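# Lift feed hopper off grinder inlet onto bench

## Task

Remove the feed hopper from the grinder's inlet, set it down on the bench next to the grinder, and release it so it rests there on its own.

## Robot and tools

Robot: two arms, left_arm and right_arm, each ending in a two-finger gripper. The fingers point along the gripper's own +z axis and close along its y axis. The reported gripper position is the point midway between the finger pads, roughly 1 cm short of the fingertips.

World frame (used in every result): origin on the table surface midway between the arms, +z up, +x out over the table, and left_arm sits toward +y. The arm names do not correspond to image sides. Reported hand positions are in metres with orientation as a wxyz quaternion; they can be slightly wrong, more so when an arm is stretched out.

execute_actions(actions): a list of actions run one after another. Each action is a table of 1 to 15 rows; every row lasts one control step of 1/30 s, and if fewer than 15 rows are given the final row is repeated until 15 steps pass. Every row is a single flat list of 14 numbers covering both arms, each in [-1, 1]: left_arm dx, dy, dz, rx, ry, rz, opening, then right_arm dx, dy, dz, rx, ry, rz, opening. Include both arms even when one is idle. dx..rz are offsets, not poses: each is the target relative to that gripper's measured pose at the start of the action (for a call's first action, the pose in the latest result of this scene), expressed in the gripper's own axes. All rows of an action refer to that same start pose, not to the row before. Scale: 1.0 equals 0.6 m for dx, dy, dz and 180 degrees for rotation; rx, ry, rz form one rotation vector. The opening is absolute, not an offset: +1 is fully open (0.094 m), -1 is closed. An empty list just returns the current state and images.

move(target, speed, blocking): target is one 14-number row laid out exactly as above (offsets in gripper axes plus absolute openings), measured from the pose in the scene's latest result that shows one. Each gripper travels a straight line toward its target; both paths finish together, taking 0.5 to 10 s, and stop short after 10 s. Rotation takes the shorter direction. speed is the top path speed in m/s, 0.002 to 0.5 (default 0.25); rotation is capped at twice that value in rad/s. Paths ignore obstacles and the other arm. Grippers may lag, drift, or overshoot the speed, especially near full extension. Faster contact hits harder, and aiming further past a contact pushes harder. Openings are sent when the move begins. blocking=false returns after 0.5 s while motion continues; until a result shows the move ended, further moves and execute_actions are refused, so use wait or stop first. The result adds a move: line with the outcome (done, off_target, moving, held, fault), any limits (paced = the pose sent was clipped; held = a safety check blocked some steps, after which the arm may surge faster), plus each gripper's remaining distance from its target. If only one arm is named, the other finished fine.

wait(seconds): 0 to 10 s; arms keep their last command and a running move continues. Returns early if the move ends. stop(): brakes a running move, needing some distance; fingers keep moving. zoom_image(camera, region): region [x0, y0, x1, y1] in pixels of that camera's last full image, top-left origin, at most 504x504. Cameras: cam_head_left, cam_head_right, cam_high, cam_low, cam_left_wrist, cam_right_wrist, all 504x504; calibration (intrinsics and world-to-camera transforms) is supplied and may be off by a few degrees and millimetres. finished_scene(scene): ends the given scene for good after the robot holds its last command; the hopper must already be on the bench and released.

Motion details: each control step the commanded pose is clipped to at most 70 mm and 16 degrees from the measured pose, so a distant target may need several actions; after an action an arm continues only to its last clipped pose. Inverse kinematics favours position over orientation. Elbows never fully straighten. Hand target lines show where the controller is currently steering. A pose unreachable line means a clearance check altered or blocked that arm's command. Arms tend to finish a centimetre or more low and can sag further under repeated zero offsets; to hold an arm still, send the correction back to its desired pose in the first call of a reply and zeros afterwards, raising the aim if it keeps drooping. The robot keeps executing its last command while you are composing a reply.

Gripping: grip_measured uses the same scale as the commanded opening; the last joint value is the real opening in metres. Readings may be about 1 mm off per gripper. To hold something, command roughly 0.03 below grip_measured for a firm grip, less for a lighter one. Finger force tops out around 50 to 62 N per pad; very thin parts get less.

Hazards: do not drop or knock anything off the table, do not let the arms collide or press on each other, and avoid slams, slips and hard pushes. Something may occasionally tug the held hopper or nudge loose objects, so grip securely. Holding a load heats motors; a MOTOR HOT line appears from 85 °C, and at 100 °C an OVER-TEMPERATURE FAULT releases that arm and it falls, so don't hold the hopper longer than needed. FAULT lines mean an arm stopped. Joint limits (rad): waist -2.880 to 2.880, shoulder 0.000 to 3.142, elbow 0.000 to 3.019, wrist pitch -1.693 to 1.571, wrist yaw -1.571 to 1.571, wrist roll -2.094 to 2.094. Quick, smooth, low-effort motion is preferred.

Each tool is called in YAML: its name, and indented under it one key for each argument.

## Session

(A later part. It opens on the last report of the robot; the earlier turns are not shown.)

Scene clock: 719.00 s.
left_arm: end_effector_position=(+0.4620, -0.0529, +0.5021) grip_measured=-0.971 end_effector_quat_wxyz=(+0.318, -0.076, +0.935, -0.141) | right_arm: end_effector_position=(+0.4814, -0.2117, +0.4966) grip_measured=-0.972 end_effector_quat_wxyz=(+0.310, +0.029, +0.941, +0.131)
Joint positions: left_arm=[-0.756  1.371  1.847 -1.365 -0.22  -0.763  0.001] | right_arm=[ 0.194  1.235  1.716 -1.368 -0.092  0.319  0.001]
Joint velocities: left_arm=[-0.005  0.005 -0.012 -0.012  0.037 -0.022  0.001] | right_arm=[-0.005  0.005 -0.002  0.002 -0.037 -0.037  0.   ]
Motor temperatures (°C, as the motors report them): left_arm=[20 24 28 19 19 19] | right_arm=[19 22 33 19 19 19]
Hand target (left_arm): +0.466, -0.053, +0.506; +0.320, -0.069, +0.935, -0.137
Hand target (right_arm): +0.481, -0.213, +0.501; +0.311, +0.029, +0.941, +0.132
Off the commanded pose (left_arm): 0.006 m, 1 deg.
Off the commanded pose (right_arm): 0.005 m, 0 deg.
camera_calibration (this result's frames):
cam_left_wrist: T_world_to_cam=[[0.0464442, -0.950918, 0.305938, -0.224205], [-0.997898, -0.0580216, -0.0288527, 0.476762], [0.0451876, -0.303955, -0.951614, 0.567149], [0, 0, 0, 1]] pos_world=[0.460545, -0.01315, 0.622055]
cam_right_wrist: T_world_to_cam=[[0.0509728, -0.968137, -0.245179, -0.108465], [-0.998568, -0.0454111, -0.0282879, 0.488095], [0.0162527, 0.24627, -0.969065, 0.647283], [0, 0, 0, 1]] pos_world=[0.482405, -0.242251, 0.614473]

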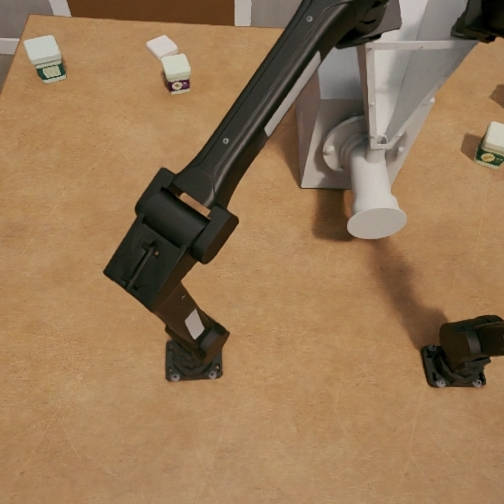

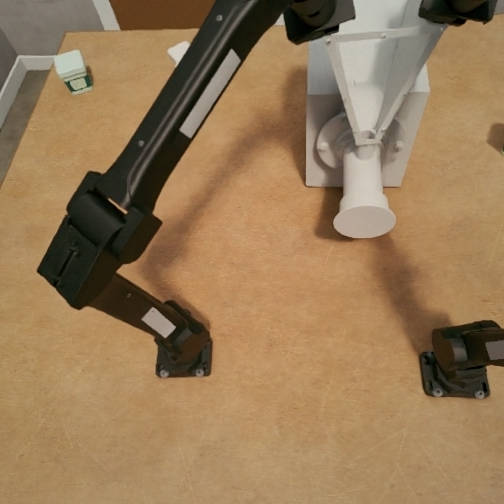

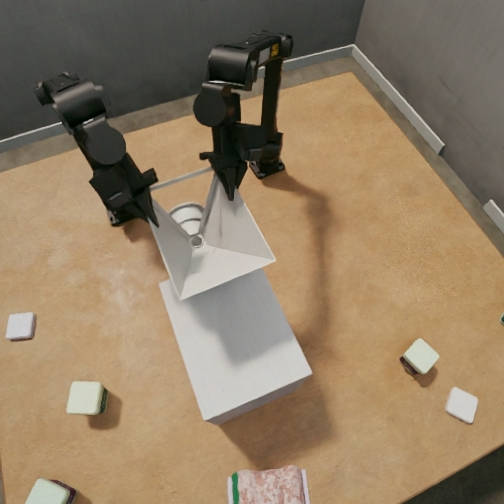

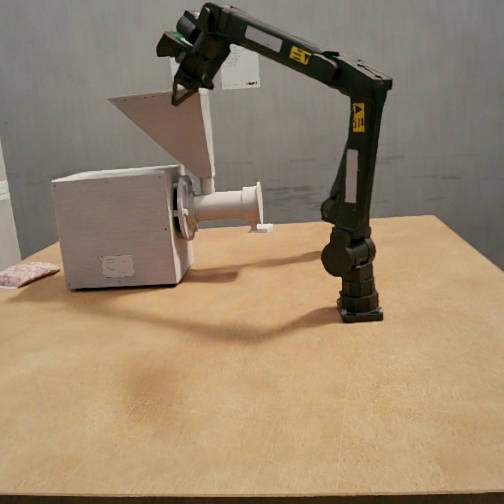

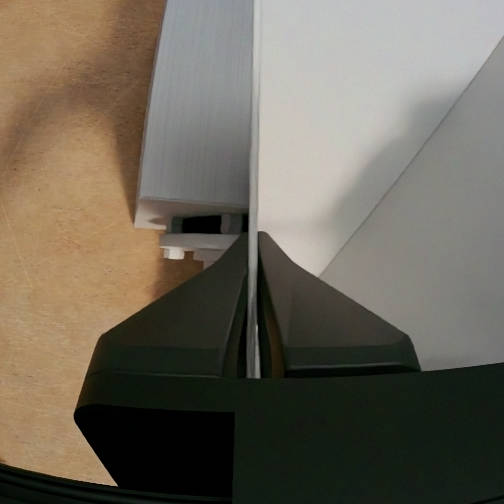

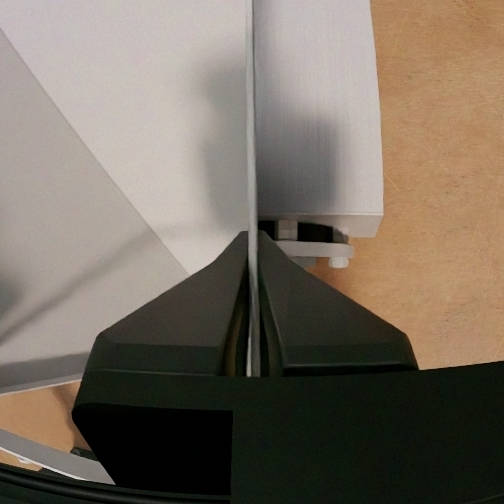

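move:
  target: [-0.0387,-0.0185,-0.0402,0,0,0,-1, -0.0336,0.0154,-0.0451,0,0,0,-1]
  speed: 0.03

Scene clock: 729.40 s.
left_arm: end_effector_position=(+0.4665, -0.0564, +0.5041) grip_measured=-0.970 end_effector_quat_wxyz=(+0.300, -0.073, +0.943, -0.128) | right_arm: end_effector_position=(+0.4836, -0.2157, +0.4951) grip_measured=-0.969 end_effector_quat_wxyz=(+0.283, +0.036, +0.950, +0.125)
Joint positions: left_arm=[-0.754  1.422  1.925 -1.44  -0.213 -0.761  0.001] | right_arm=[ 0.182  1.276  1.772 -1.444 -0.097  0.32   0.001]
Joint velocities: left_arm=[ 0.005 -0.015 -0.012 -0.012 -0.037 -0.022 -0.001] | right_arm=[-0.005 -0.015  0.002 -0.007 -0.037 -0.007 -0.001]
Motor temperatures (°C, as the motors report them): left_arm=[20 24 28 19 19 19] | right_arm=[19 22 34 19 19 19]
Hand target (left_arm): +0.464, -0.052, +0.536; +0.318, -0.076, +0.934, -0.141
Hand target (right_arm): +0.479, -0.212, +0.530; +0.311, +0.029, +0.941, +0.132
Off the commanded pose (left_arm): 0.033 m, 3 deg.
Off the commanded pose (right_arm): 0.037 m, 3 deg.
move: off_target (left_arm, right_arm)
camera_calibration (this result's frames):
cam_left_wrist: T_world_to_cam=[[0.0545143, -0.958737, 0.279018, -0.218999], [-0.998495, -0.0540125, 0.00949213, 0.462253], [0.00597, -0.279116, -0.960239, 0.591867], [0, 0, 0, 1]] pos_world=[0.469962, -0.0197956, 0.625051]
cam_right_wrist: T_world_to_cam=[[0.0276385, -0.970546, -0.239325, -0.105043], [-0.998846, -0.0362241, 0.0315496, 0.462585], [-0.0392897, 0.238177, -0.970427, 0.67255], [0, 0, 0, 1]] pos_world=[0.491378, -0.245378, 0.612927]

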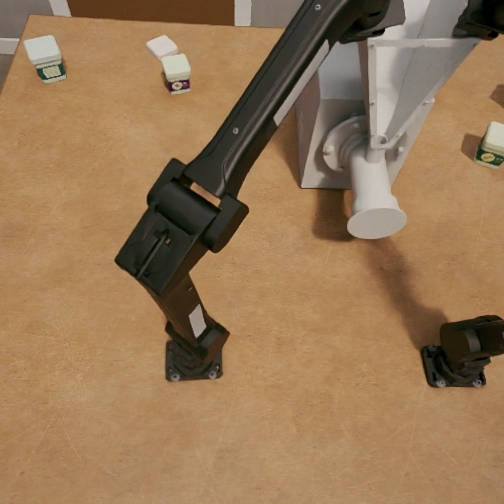

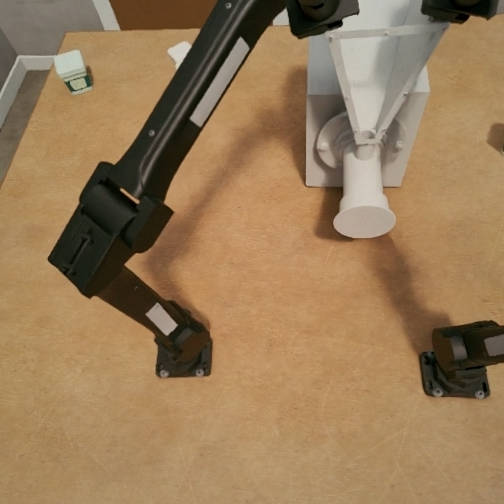

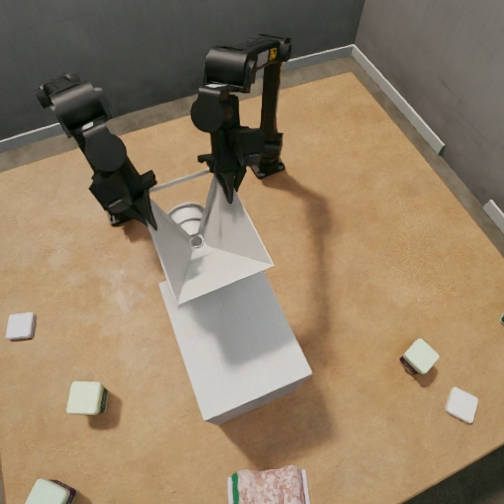

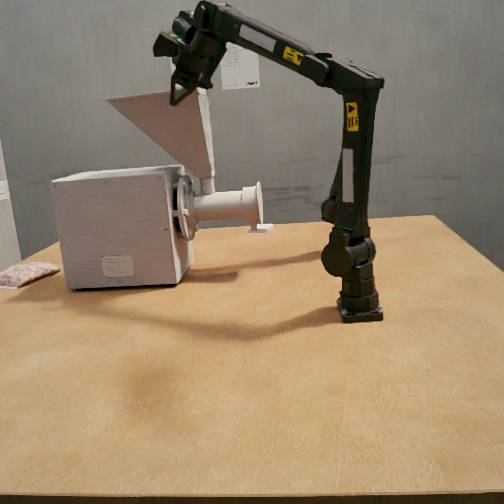

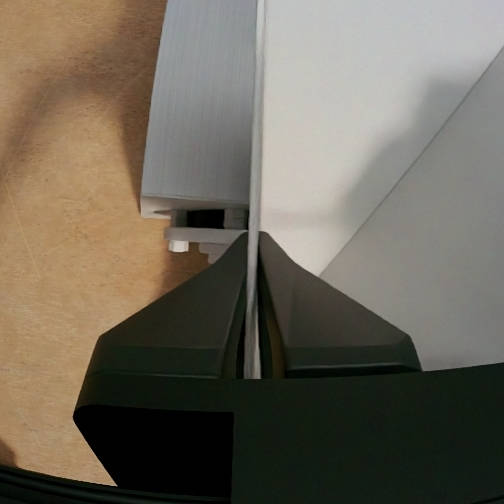

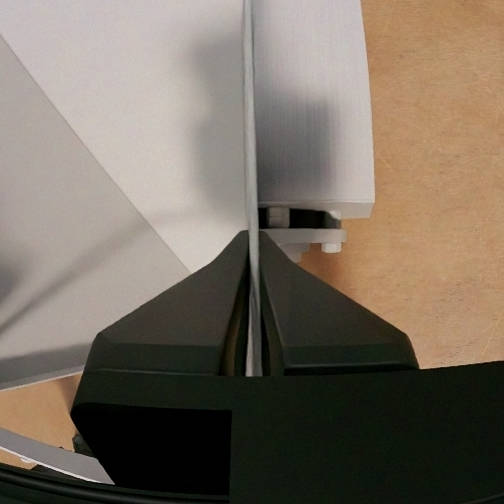

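execute_actions:
  actions:
    - [[-0.0319,-0.0166,-0.046,0,-0.004,0,-1, -0.0308,0.015,-0.0471,0,-0.005,0,-1],[-0.0337,-0.0176,-0.0487,0,-0.005,0,-1, -0.0326,0.0159,-0.0498,0,-0.006,0,-1],[-0.0356,-0.0185,-0.0513,0,-0.006,0,-1, -0.0344,0.0168,-0.0525,0,-0.007,0,-1],[-0.0374,-0.0195,-0.0539,0,-0.007,0,-1, -0.0361,0.0176,-0.0552,0,-0.008,0,-1],[-0.0392,-0.0204,-0.0565,0,-0.008,0,-1, -0.0379,0.0185,-0.0579,0,-0.009,0,-1],[-0.041,-0.0214,-0.0592,0,-0.009,0,-1, -0.0397,0.0194,-0.0606,0,-0.01,0,-1],[-0.0429,-0.0223,-0.0618,0,-0.01,0,-1, -0.0414,0.0202,-0.0633,0,-0.012,0,-1],[-0.0447,-0.0233,-0.0644,0,-0.011,0,-1, -0.0432,0.0211,-0.066,0,-0.013,0,-1],[-0.0465,-0.0242,-0.0671,0,-0.012,0,-1, -0.0449,0.0219,-0.0686,0,-0.014,0,-1],[-0.0483,-0.0252,-0.0697,0,-0.013,0,-1, -0.0467,0.0228,-0.0713,0,-0.015,0,-1],[-0.0502,-0.0261,-0.0723,0,-0.014,0,-1, -0.0485,0.0237,-0.074,0,-0.016,0,-1],[-0.052,-0.0271,-0.075,0,-0.015,0,-1, -0.0502,0.0245,-0.0767,0,-0.017,0,-1],[-0.0538,-0.028,-0.0776,0,-0.015,0,-1, -0.052,0.0254,-0.0794,0,-0.018,0,-1],[-0.0547,-0.0285,-0.0789,0,-0.015,0,-1, -0.0529,0.0258,-0.0808,0,-0.019,0,-1],[-0.0547,-0.0285,-0.0789,0,-0.015,0,-1, -0.0529,0.0258,-0.0808,0,-0.019,0,-1]]

Scene clock: 778.17 s.
left_arm: end_effector_position=(+0.4675, -0.0574, +0.5063) grip_measured=-0.938 end_effector_quat_wxyz=(+0.278, -0.058, +0.954, -0.098) | right_arm: end_effector_position=(+0.4828, -0.2188, +0.4956) grip_measured=-0.959 end_effector_quat_wxyz=(+0.255, +0.036, +0.959, +0.117)
Joint positions: left_arm=[-0.757  1.484  2.027 -1.553 -0.221 -0.736  0.003] | right_arm=[ 0.175  1.316  1.834 -1.528 -0.1    0.31   0.002]
Joint velocities: left_arm=[ 0.005  0.054  0.1   -0.105 -0.022 -0.007  0.002] | right_arm=[-0.005  0.005  0.027 -0.032 -0.022 -0.022  0.001]
Motor temperatures (°C, as the motors report them): left_arm=[20 24 32 19 20 19] | right_arm=[19 22 40 19 19 19]
Hand target (left_arm): +0.462, -0.053, +0.561; +0.323, -0.076, +0.935, -0.129
Hand target (right_arm): +0.478, -0.217, +0.552; +0.312, +0.040, +0.941, +0.126
Off the commanded pose (left_arm): 0.058 m, 7 deg.
Off the commanded pose (right_arm): 0.060 m, 7 deg.
camera_calibration (this result's frames):
cam_left_wrist: T_world_to_cam=[[0.0489097, -0.975656, 0.213782, -0.185977], [-0.997786, -0.0380703, 0.0545316, 0.440993], [-0.0450653, -0.215976, -0.975358, 0.628814], [0, 0, 0, 1]] pos_world=[0.47745, -0.0288524, 0.62903]
cam_right_wrist: T_world_to_cam=[[0.0165943, -0.974237, -0.224913, -0.110486], [-0.995118, -0.0379787, 0.0910885, 0.429992], [-0.0972837, 0.222304, -0.970112, 0.698164], [0, 0, 0, 1]] pos_world=[0.497646, -0.246513, 0.61328]

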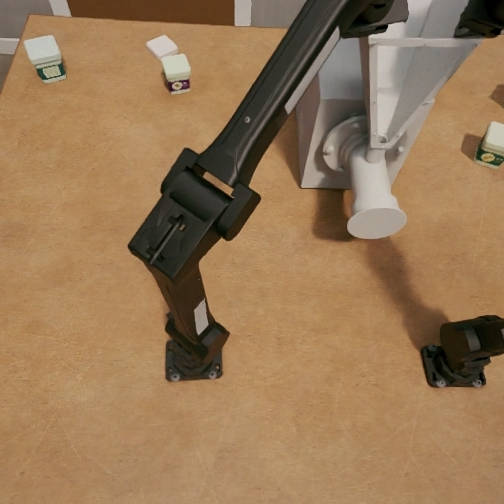

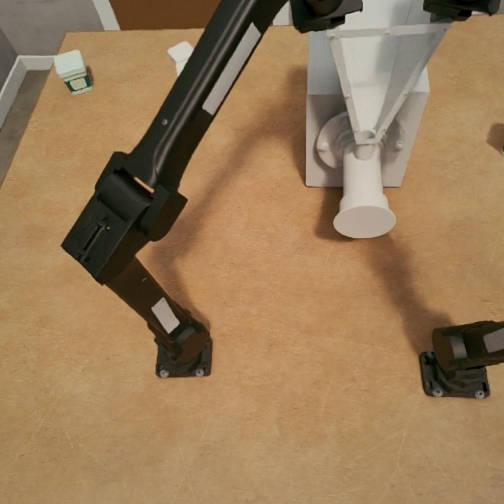

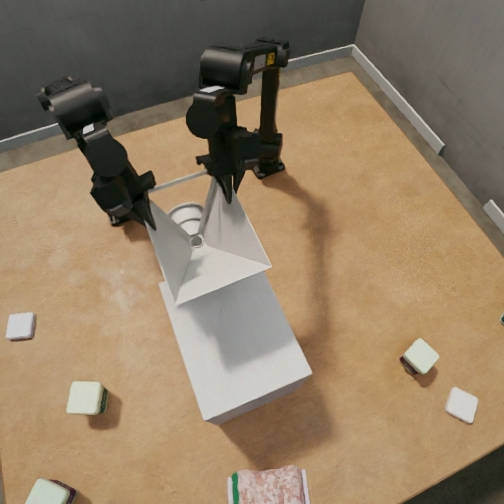

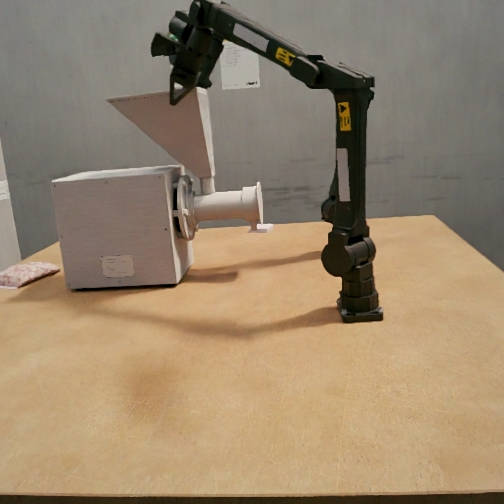

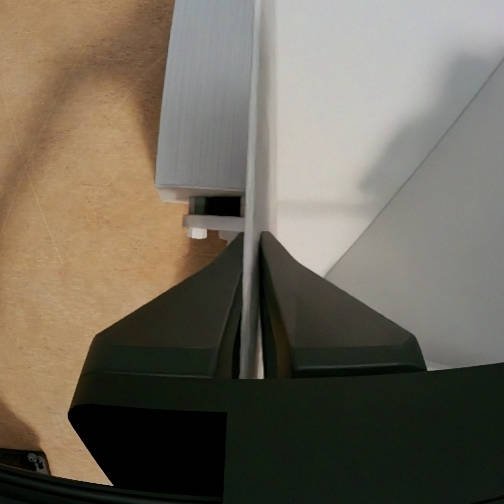

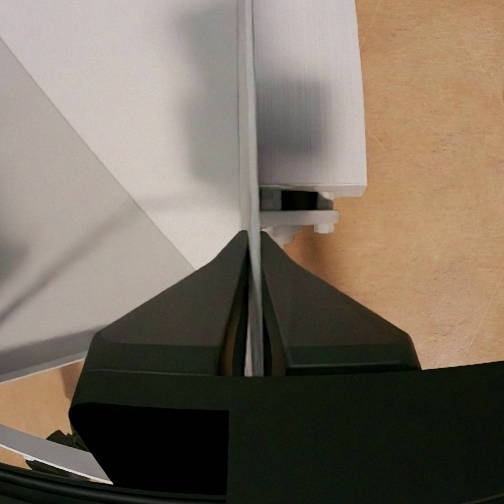

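execute_actions:
  actions: []

Scene clock: 794.47 s.
left_arm: end_effector_position=(+0.4675, -0.0574, +0.5063) grip_measured=-0.936 end_effector_quat_wxyz=(+0.277, -0.057, +0.954, -0.097) | right_arm: end_effector_position=(+0.4828, -0.2189, +0.4957) grip_measured=-0.959 end_effector_quat_wxyz=(+0.255, +0.036, +0.959, +0.116)
Joint positions: left_arm=[-0.757  1.487  2.032 -1.558 -0.221 -0.735  0.003] | right_arm=[ 0.175  1.317  1.835 -1.529 -0.099  0.309  0.002]
Joint velocities: left_arm=[-0.005  0.005  0.007  0.002  0.007 -0.022  0.001] | right_arm=[-0.005 -0.034 -0.002 -0.002 -0.095 -0.037 -0.   ]
Motor temperatures (°C, as the motors report them): left_arm=[20 24 34 19 21 19] | right_arm=[19 22 43 19 20 19]
Hand target (left_arm): +0.462, -0.053, +0.561; +0.323, -0.076, +0.935, -0.129
Hand target (right_arm): +0.478, -0.217, +0.552; +0.312, +0.040, +0.941, +0.126
Off the commanded pose (left_arm): 0.058 m, 7 deg.
Off the commanded pose (right_arm): 0.059 m, 7 deg.
camera_calibration (this result's frames):
cam_left_wrist: T_world_to_cam=[[0.0485784, -0.976342, 0.210703, -0.184315], [-0.997666, -0.0372945, 0.057203, 0.439635], [-0.0479916, -0.21299, -0.975875, 0.63064], [0, 0, 0, 1]] pos_world=[0.477828, -0.0292386, 0.629113]
cam_right_wrist: T_world_to_cam=[[0.0165749, -0.974384, -0.224278, -0.110893], [-0.995059, -0.0380366, 0.091713, 0.42957], [-0.0978944, 0.22165, -0.9702, 0.698403], [0, 0, 0, 1]] pos_world=[0.497655, -0.246514, 0.613323]

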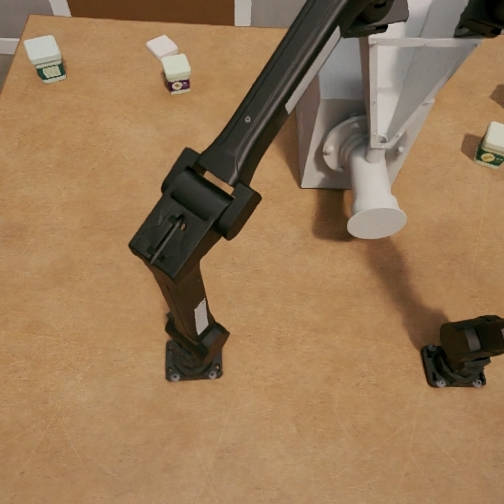

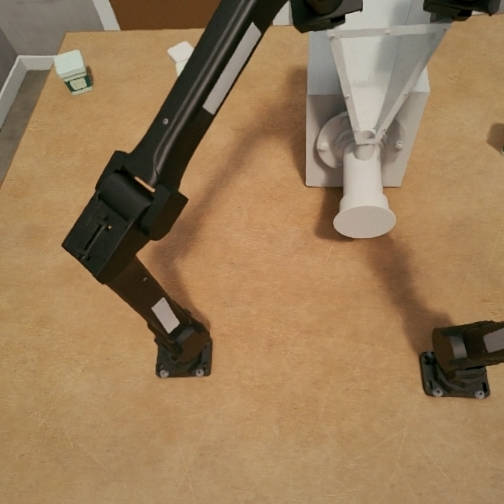

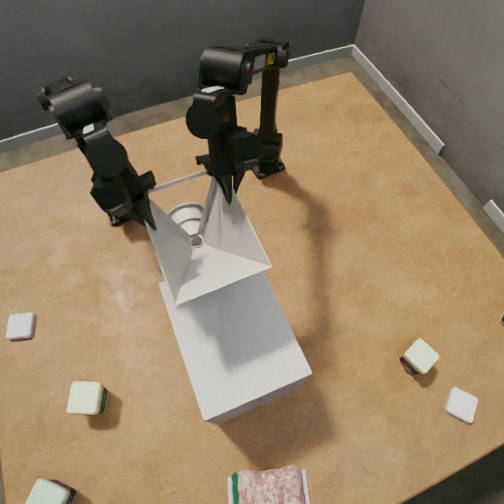

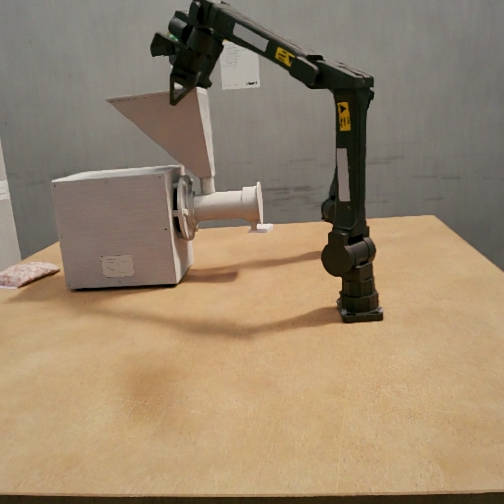

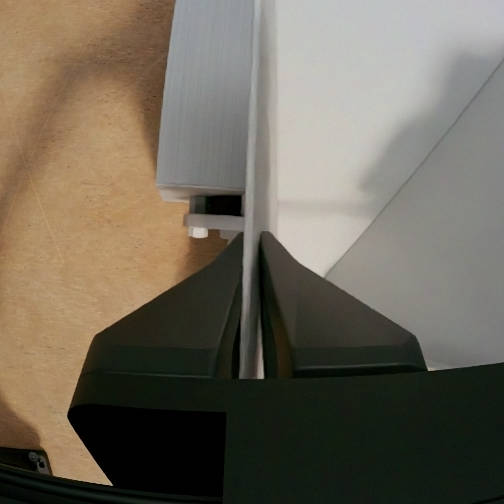

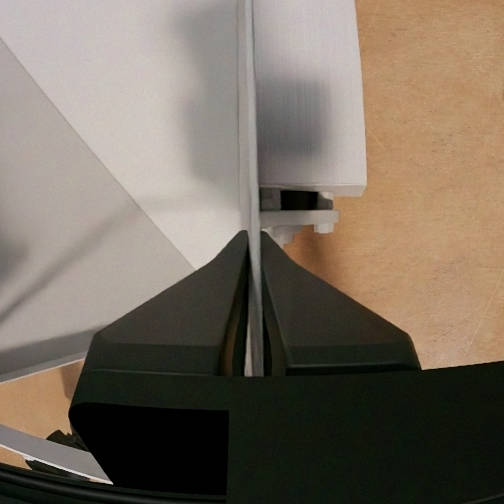

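execute_actions:
  actions:
    - [[0,0,0,0,0,0,-1,0,0,0,0,0,0,-1]]

zoom_image:
  camera: "cam_low"
  region: [150, 130, 290, 250]

zoom_image:
  camera: "cam_head_left"
  region: [300, 90, 440, 230]

zoom_image:
  camera: "cam_high"
  region: [130, 180, 270, 300]

Scene clock: 799.60 s.
left_arm: end_effector_position=(+0.4675, -0.0585, +0.5044) grip_measured=-0.936 end_effector_quat_wxyz=(+0.275, -0.055, +0.955, -0.099) | right_arm: end_effector_position=(+0.4830, -0.2189, +0.4942) grip_measured=-0.959 end_effector_quat_wxyz=(+0.253, +0.036, +0.959, +0.121)
Joint positions: left_arm=[-0.756  1.486  2.026 -1.554 -0.214 -0.733  0.003] | right_arm=[ 0.171  1.316  1.831 -1.527 -0.11   0.309  0.002]
Joint velocities: left_arm=[-0.015 -0.005 -0.002  0.012  0.037 -0.037 -0.   ] | right_arm=[ 0.005 -0.005 -0.012 -0.012 -0.007 -0.066 -0.001]
Motor temperatures (°C, as the motors report them): left_arm=[20 24 34 19 21 19] | right_arm=[19 22 43 19 20 19]
Hand target (left_arm): +0.467, -0.057, +0.506; +0.277, -0.057, +0.954, -0.097
Hand target (right_arm): +0.483, -0.219, +0.496; +0.255, +0.036, +0.959, +0.117
Off the commanded pose (left_arm): 0.002 m, 0 deg.
Off the commanded pose (right_arm): 0.001 m, 1 deg.
camera_calibration (this result's frames):
cam_left_wrist: T_world_to_cam=[[0.0447062, -0.975766, 0.214199, -0.184961], [-0.997593, -0.03223, 0.0613896, 0.437859], [-0.0529982, -0.216428, -0.974859, 0.630184], [0, 0, 0, 1]] pos_world=[0.478473, -0.0299766, 0.627079]
cam_right_wrist: T_world_to_cam=[[0.0180008, -0.972421, -0.232538, -0.107379], [-0.99463, -0.0411224, 0.0949699, 0.427429], [-0.101913, 0.22958, -0.967939, 0.699538], [0, 0, 0, 1]] pos_world=[0.498359, -0.24744, 0.611547]

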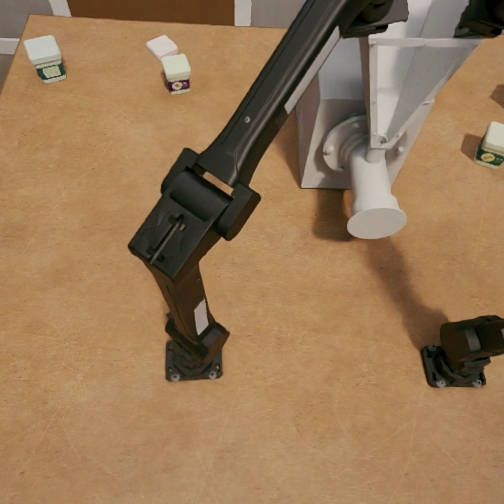

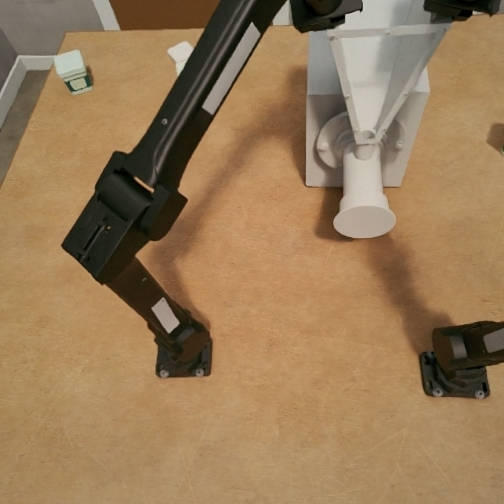

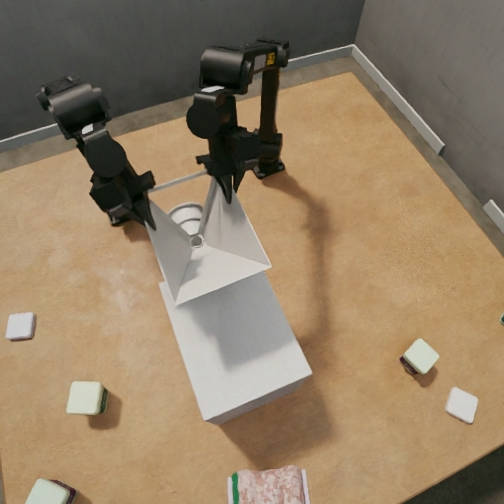

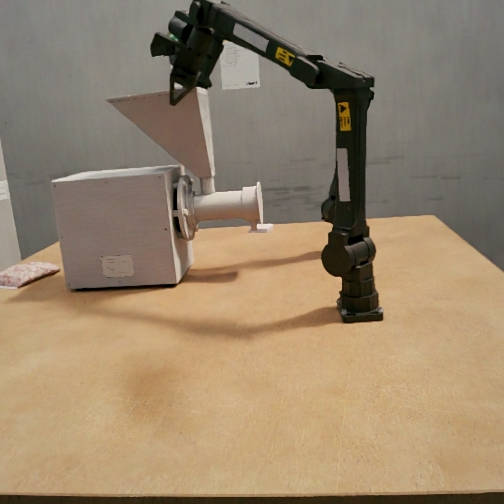

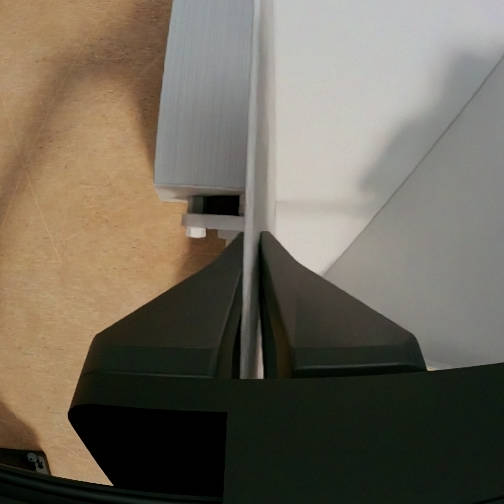

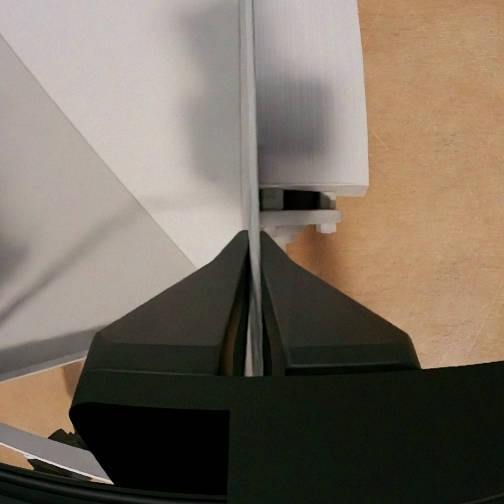

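Region (150, 130, 290, 250) of cam_low's 504x504 image, scaled by 3.600, with more detail than that image has; it fills the top 432 rows of this view, and the rest is white.

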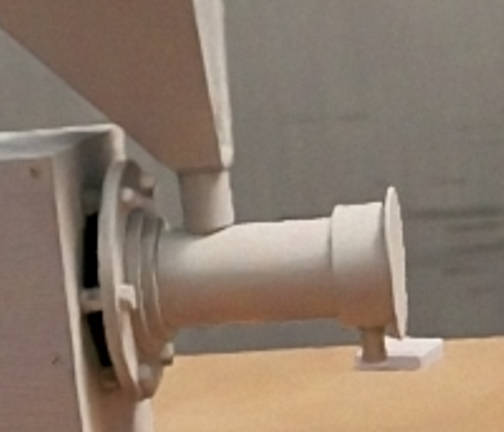

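Region (300, 90, 440, 230) of cam_head_left's 504x504 image, scaled by 3.600, with more detail than that image has.

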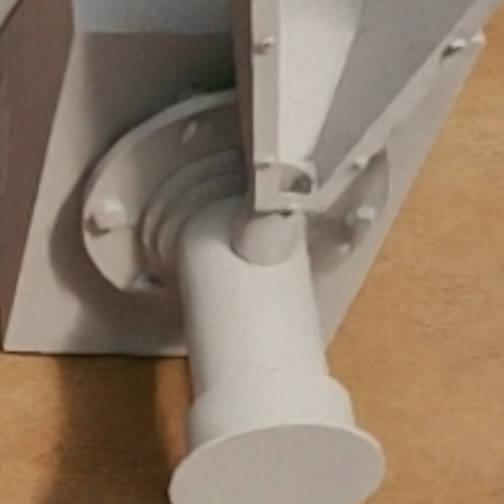

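Region (130, 180, 270, 300) of cam_high's 504x504 image, scaled by 3.600, with more detail than that image has; it fills the top 432 rows of this view, and the rest is white.

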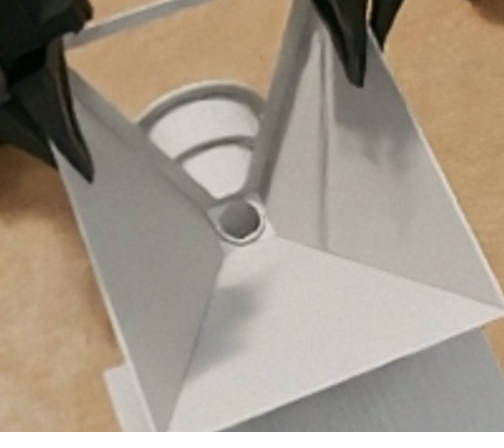

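execute_actions:
  actions:
    - [[-0.0430,-0.0102,-0.0913,0,0,0,-1,-0.0338,0.0221,-0.0929,0,0,0,-1]]
    - [[-0.0388,-0.0043,-0.0955,0,0,0,-1,-0.0268,0.0207,-0.0973,0,0,0,-1]]
    - [[-0.0346,0.0016,-0.0996,0,0,0,-1,-0.0199,0.0192,-0.1016,0,0,0,-1]]

Scene clock: 921.10 s.
left_arm: end_effector_position=(+0.4672, -0.0591, +0.5158) grip_measured=-0.921 end_effector_quat_wxyz=(+0.241, -0.047, +0.965, -0.090) | right_arm: end_effector_position=(+0.4819, -0.2206, +0.5042) grip_measured=-0.954 end_effector_quat_wxyz=(+0.201, +0.030, +0.971, +0.123)
Joint positions: left_arm=[-0.745  1.563  2.178 -1.694 -0.176 -0.721  0.004] | right_arm=[ 0.153  1.403  1.98  -1.694 -0.15   0.279  0.002]
Joint velocities: left_arm=[-0.015 -0.015 -0.002 -0.012 -0.051  0.007  0.   ] | right_arm=[ 0.005 -0.005 -0.012  0.002 -0.051 -0.007 -0.   ]
Motor temperatures (°C, as the motors report them): left_arm=[20 24 28 19 20 19] | right_arm=[19 22 36 19 19 19]
Hand target (left_arm): +0.453, -0.044, +0.573; +0.289, -0.043, +0.949, -0.121
Hand target (right_arm): +0.464, -0.225, +0.561; +0.261, +0.032, +0.955, +0.134
Off the commanded pose (left_arm): 0.064 m, 1 deg.
Off the commanded pose (right_arm): 0.063 m, 1 deg.
joint sent to its limit (left arm) — the command would take joint 4 (wrist pitch) past its lower limit, so that joint was sent only as far as its limit.
joint sent to its limit (right arm) — the command would take joint 4 (wrist pitch) past its lower limit, so that joint was sent only as far as its limit.
camera_calibration (this result's frames):
cam_left_wrist: T_world_to_cam=[[0.0410736, -0.98089, 0.190176, -0.174091], [-0.991405, -0.0163467, 0.129807, 0.399555], [-0.124217, -0.193873, -0.973131, 0.674797], [0, 0, 0, 1]] pos_world=[0.487093, -0.0334074, 0.637909]
cam_right_wrist: T_world_to_cam=[[0.0197868, -0.97162, -0.235716, -0.105784], [-0.978188, -0.0675736, 0.196425, 0.360474], [-0.206779, 0.226688, -0.951764, 0.751227], [0, 0, 0, 1]] pos_world=[0.510043, -0.248718, 0.619249]

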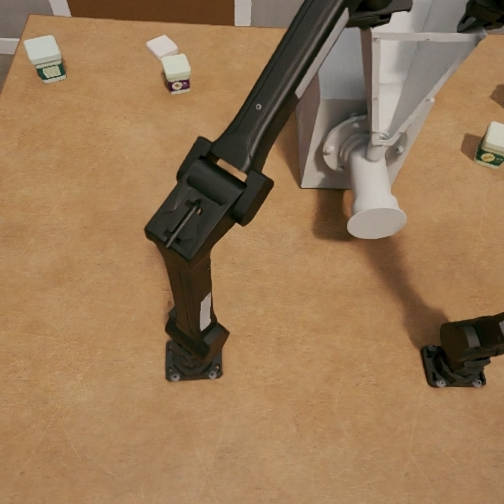

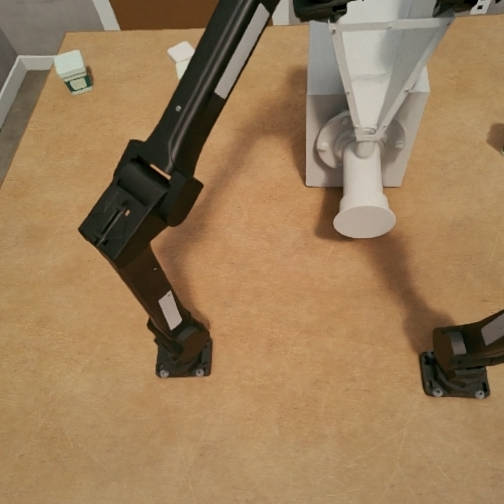

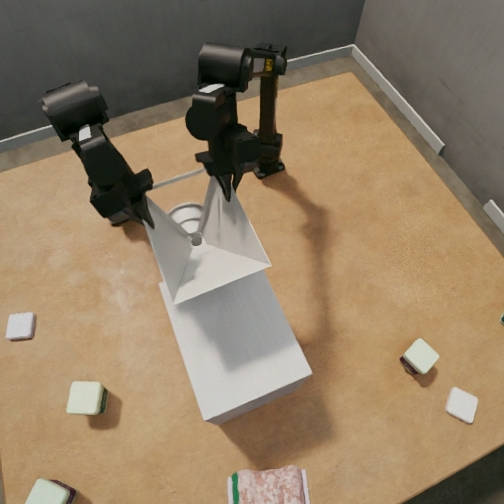

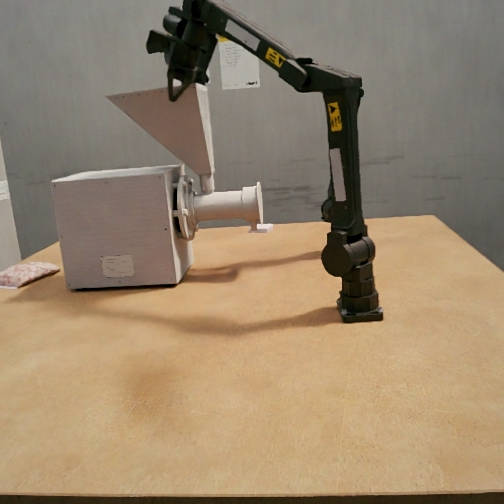

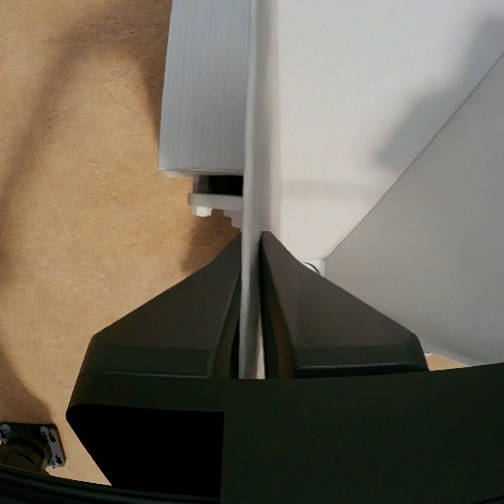

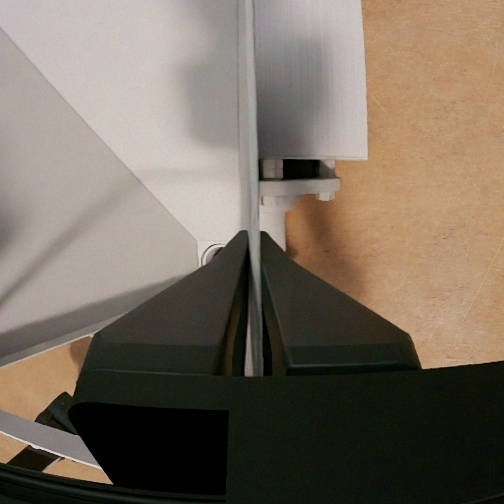

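zoom_image:
  camera: "cam_low"
  region: [150, 130, 290, 250]

zoom_image:
  camera: "cam_low"
  region: [90, 20, 290, 200]

Region (150, 130, 290, 250) of cam_low's 504x504 image, scaled by 3.600, with more detail than that image has; it fills the top 432 rows of this view, and the rest is white.

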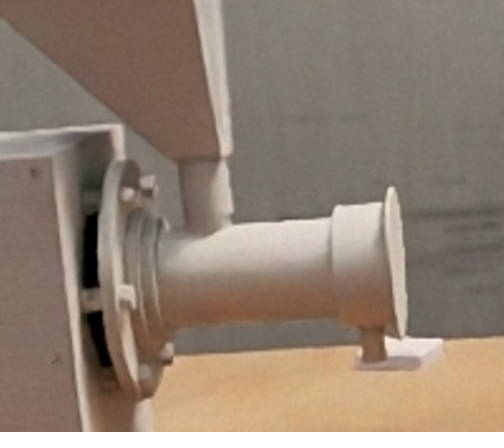

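Region (90, 20, 290, 200) of cam_low's 504x504 image, scaled by 2.520, with more detail than that image has; it fills the top 454 rows of this view, and the rest is white.

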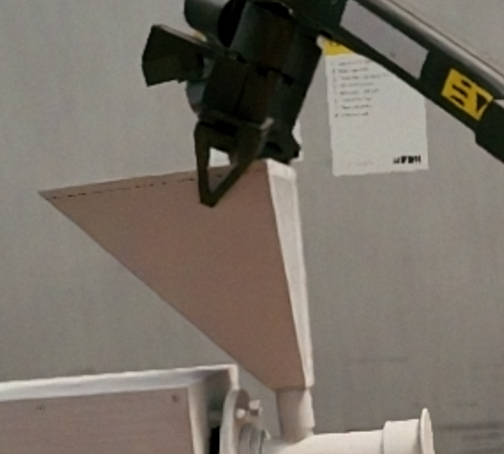

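execute_actions:
  actions:
    - [[-0.0179,0.0153,-0.1092,0,-0.04,0,-1,0.0061,0.0173,-0.1101,0,-0.04,0,-1]]
    - [[-0.0179,0.0153,-0.1092,0,-0.04,0,-1,0.0061,0.0173,-0.1101,0,-0.04,0,-1]]

Scene clock: 946.20 s.
left_arm: end_effector_position=(+0.4446, -0.0562, +0.5454) grip_measured=-0.908 end_effector_quat_wxyz=(+0.292, -0.042, +0.952, -0.077) | right_arm: end_effector_position=(+0.4592, -0.2205, +0.5347) grip_measured=-0.949 end_effector_quat_wxyz=(+0.246, +0.023, +0.962, +0.117)
Joint positions: left_arm=[-0.807  1.511  2.178 -1.688 -0.288 -0.735  0.004] | right_arm=[ 0.179  1.336  1.982 -1.676 -0.109  0.288  0.002]
Joint velocities: left_arm=[-0.005  0.005  0.002 -0.037  0.022 -0.007 -0.001] | right_arm=[-0.005 -0.005 -0.022 -0.002 -0.007 -0.007  0.   ]
Motor temperatures (°C, as the motors report them): left_arm=[20 24 33 19 20 19] | right_arm=[19 22 41 19 19 19]
Hand target (left_arm): +0.430, -0.037, +0.587; +0.332, -0.049, +0.938, -0.087
Hand target (right_arm): +0.437, -0.225, +0.575; +0.284, +0.035, +0.951, +0.119
Off the commanded pose (left_arm): 0.049 m, 4 deg.
Off the commanded pose (right_arm): 0.048 m, 5 deg.
joint sent to its limit (left arm) — the command would take joint 4 (wrist pitch) past its lower limit, so that joint was sent only as far as its limit.
camera_calibration (this result's frames):
cam_left_wrist: T_world_to_cam=[[0.0279302, -0.985957, 0.164644, -0.156519], [-0.999417, -0.0243095, 0.0239654, 0.434234], [-0.0196265, -0.165218, -0.986062, 0.663534], [0, 0, 0, 1]] pos_world=[0.451375, -0.0341381, 0.669649]
cam_right_wrist: T_world_to_cam=[[0.0390415, -0.975004, -0.218731, -0.116723], [-0.992152, -0.0638464, 0.107508, 0.386982], [-0.118786, 0.212817, -0.969845, 0.741735], [0, 0, 0, 1]] pos_world=[0.47661, -0.246952, 0.652233]

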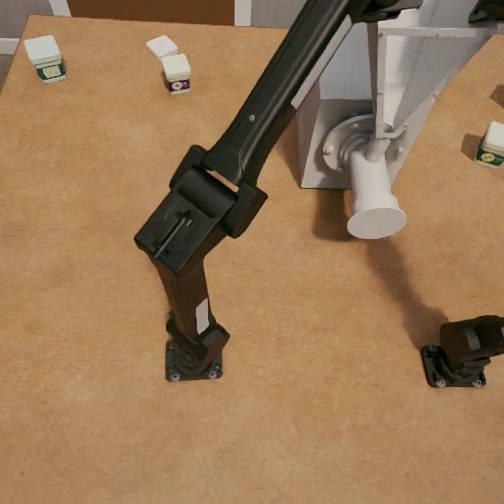

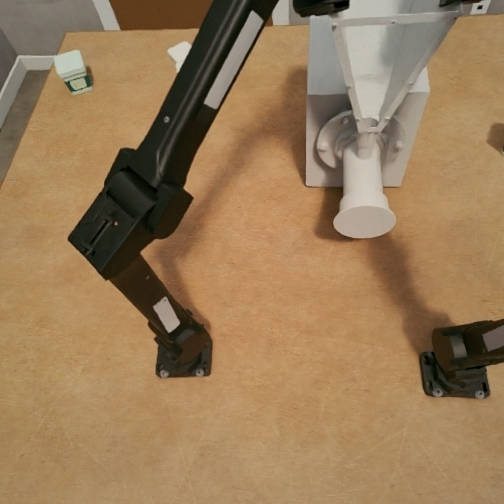

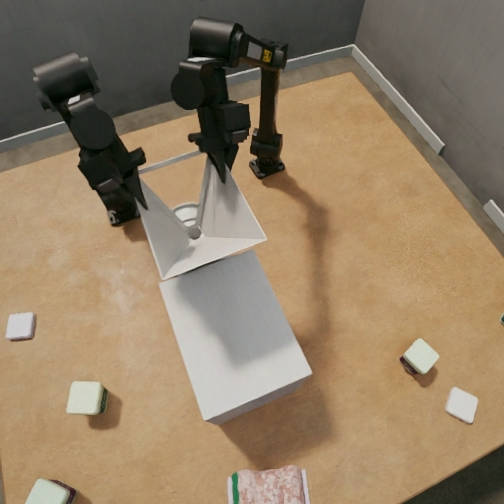

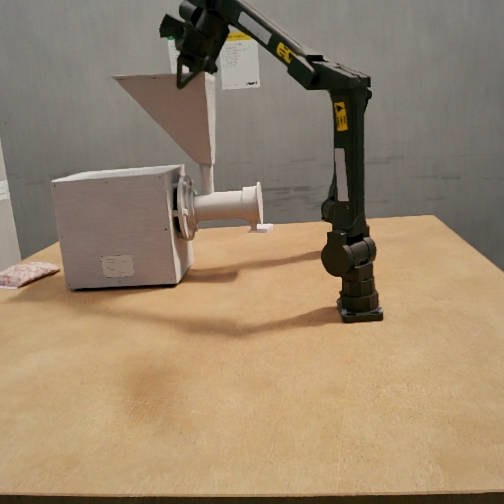

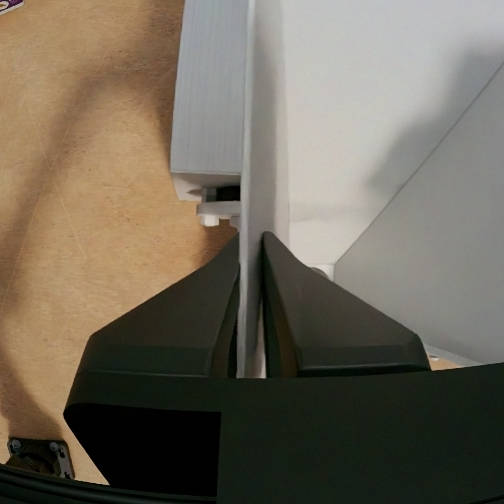

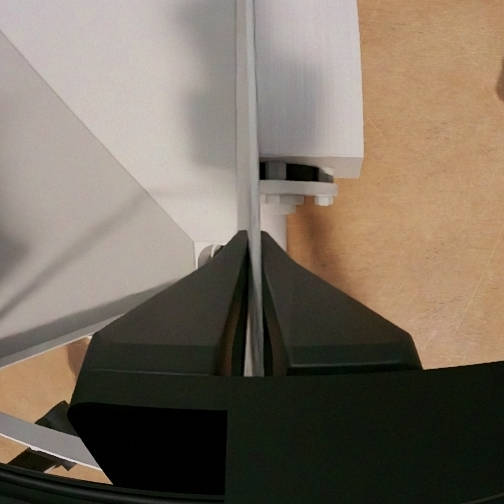

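zoom_image:
  camera: "cam_low"
  region: [90, 40, 290, 250]

Region (90, 40, 290, 250) of cam_low's 504x504 image, scaled by 2.400, with more detail than that image has; it fills the left 480 columns of this view, and the rest is white.

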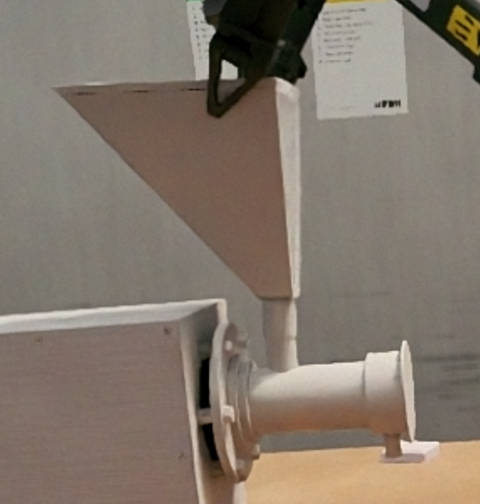

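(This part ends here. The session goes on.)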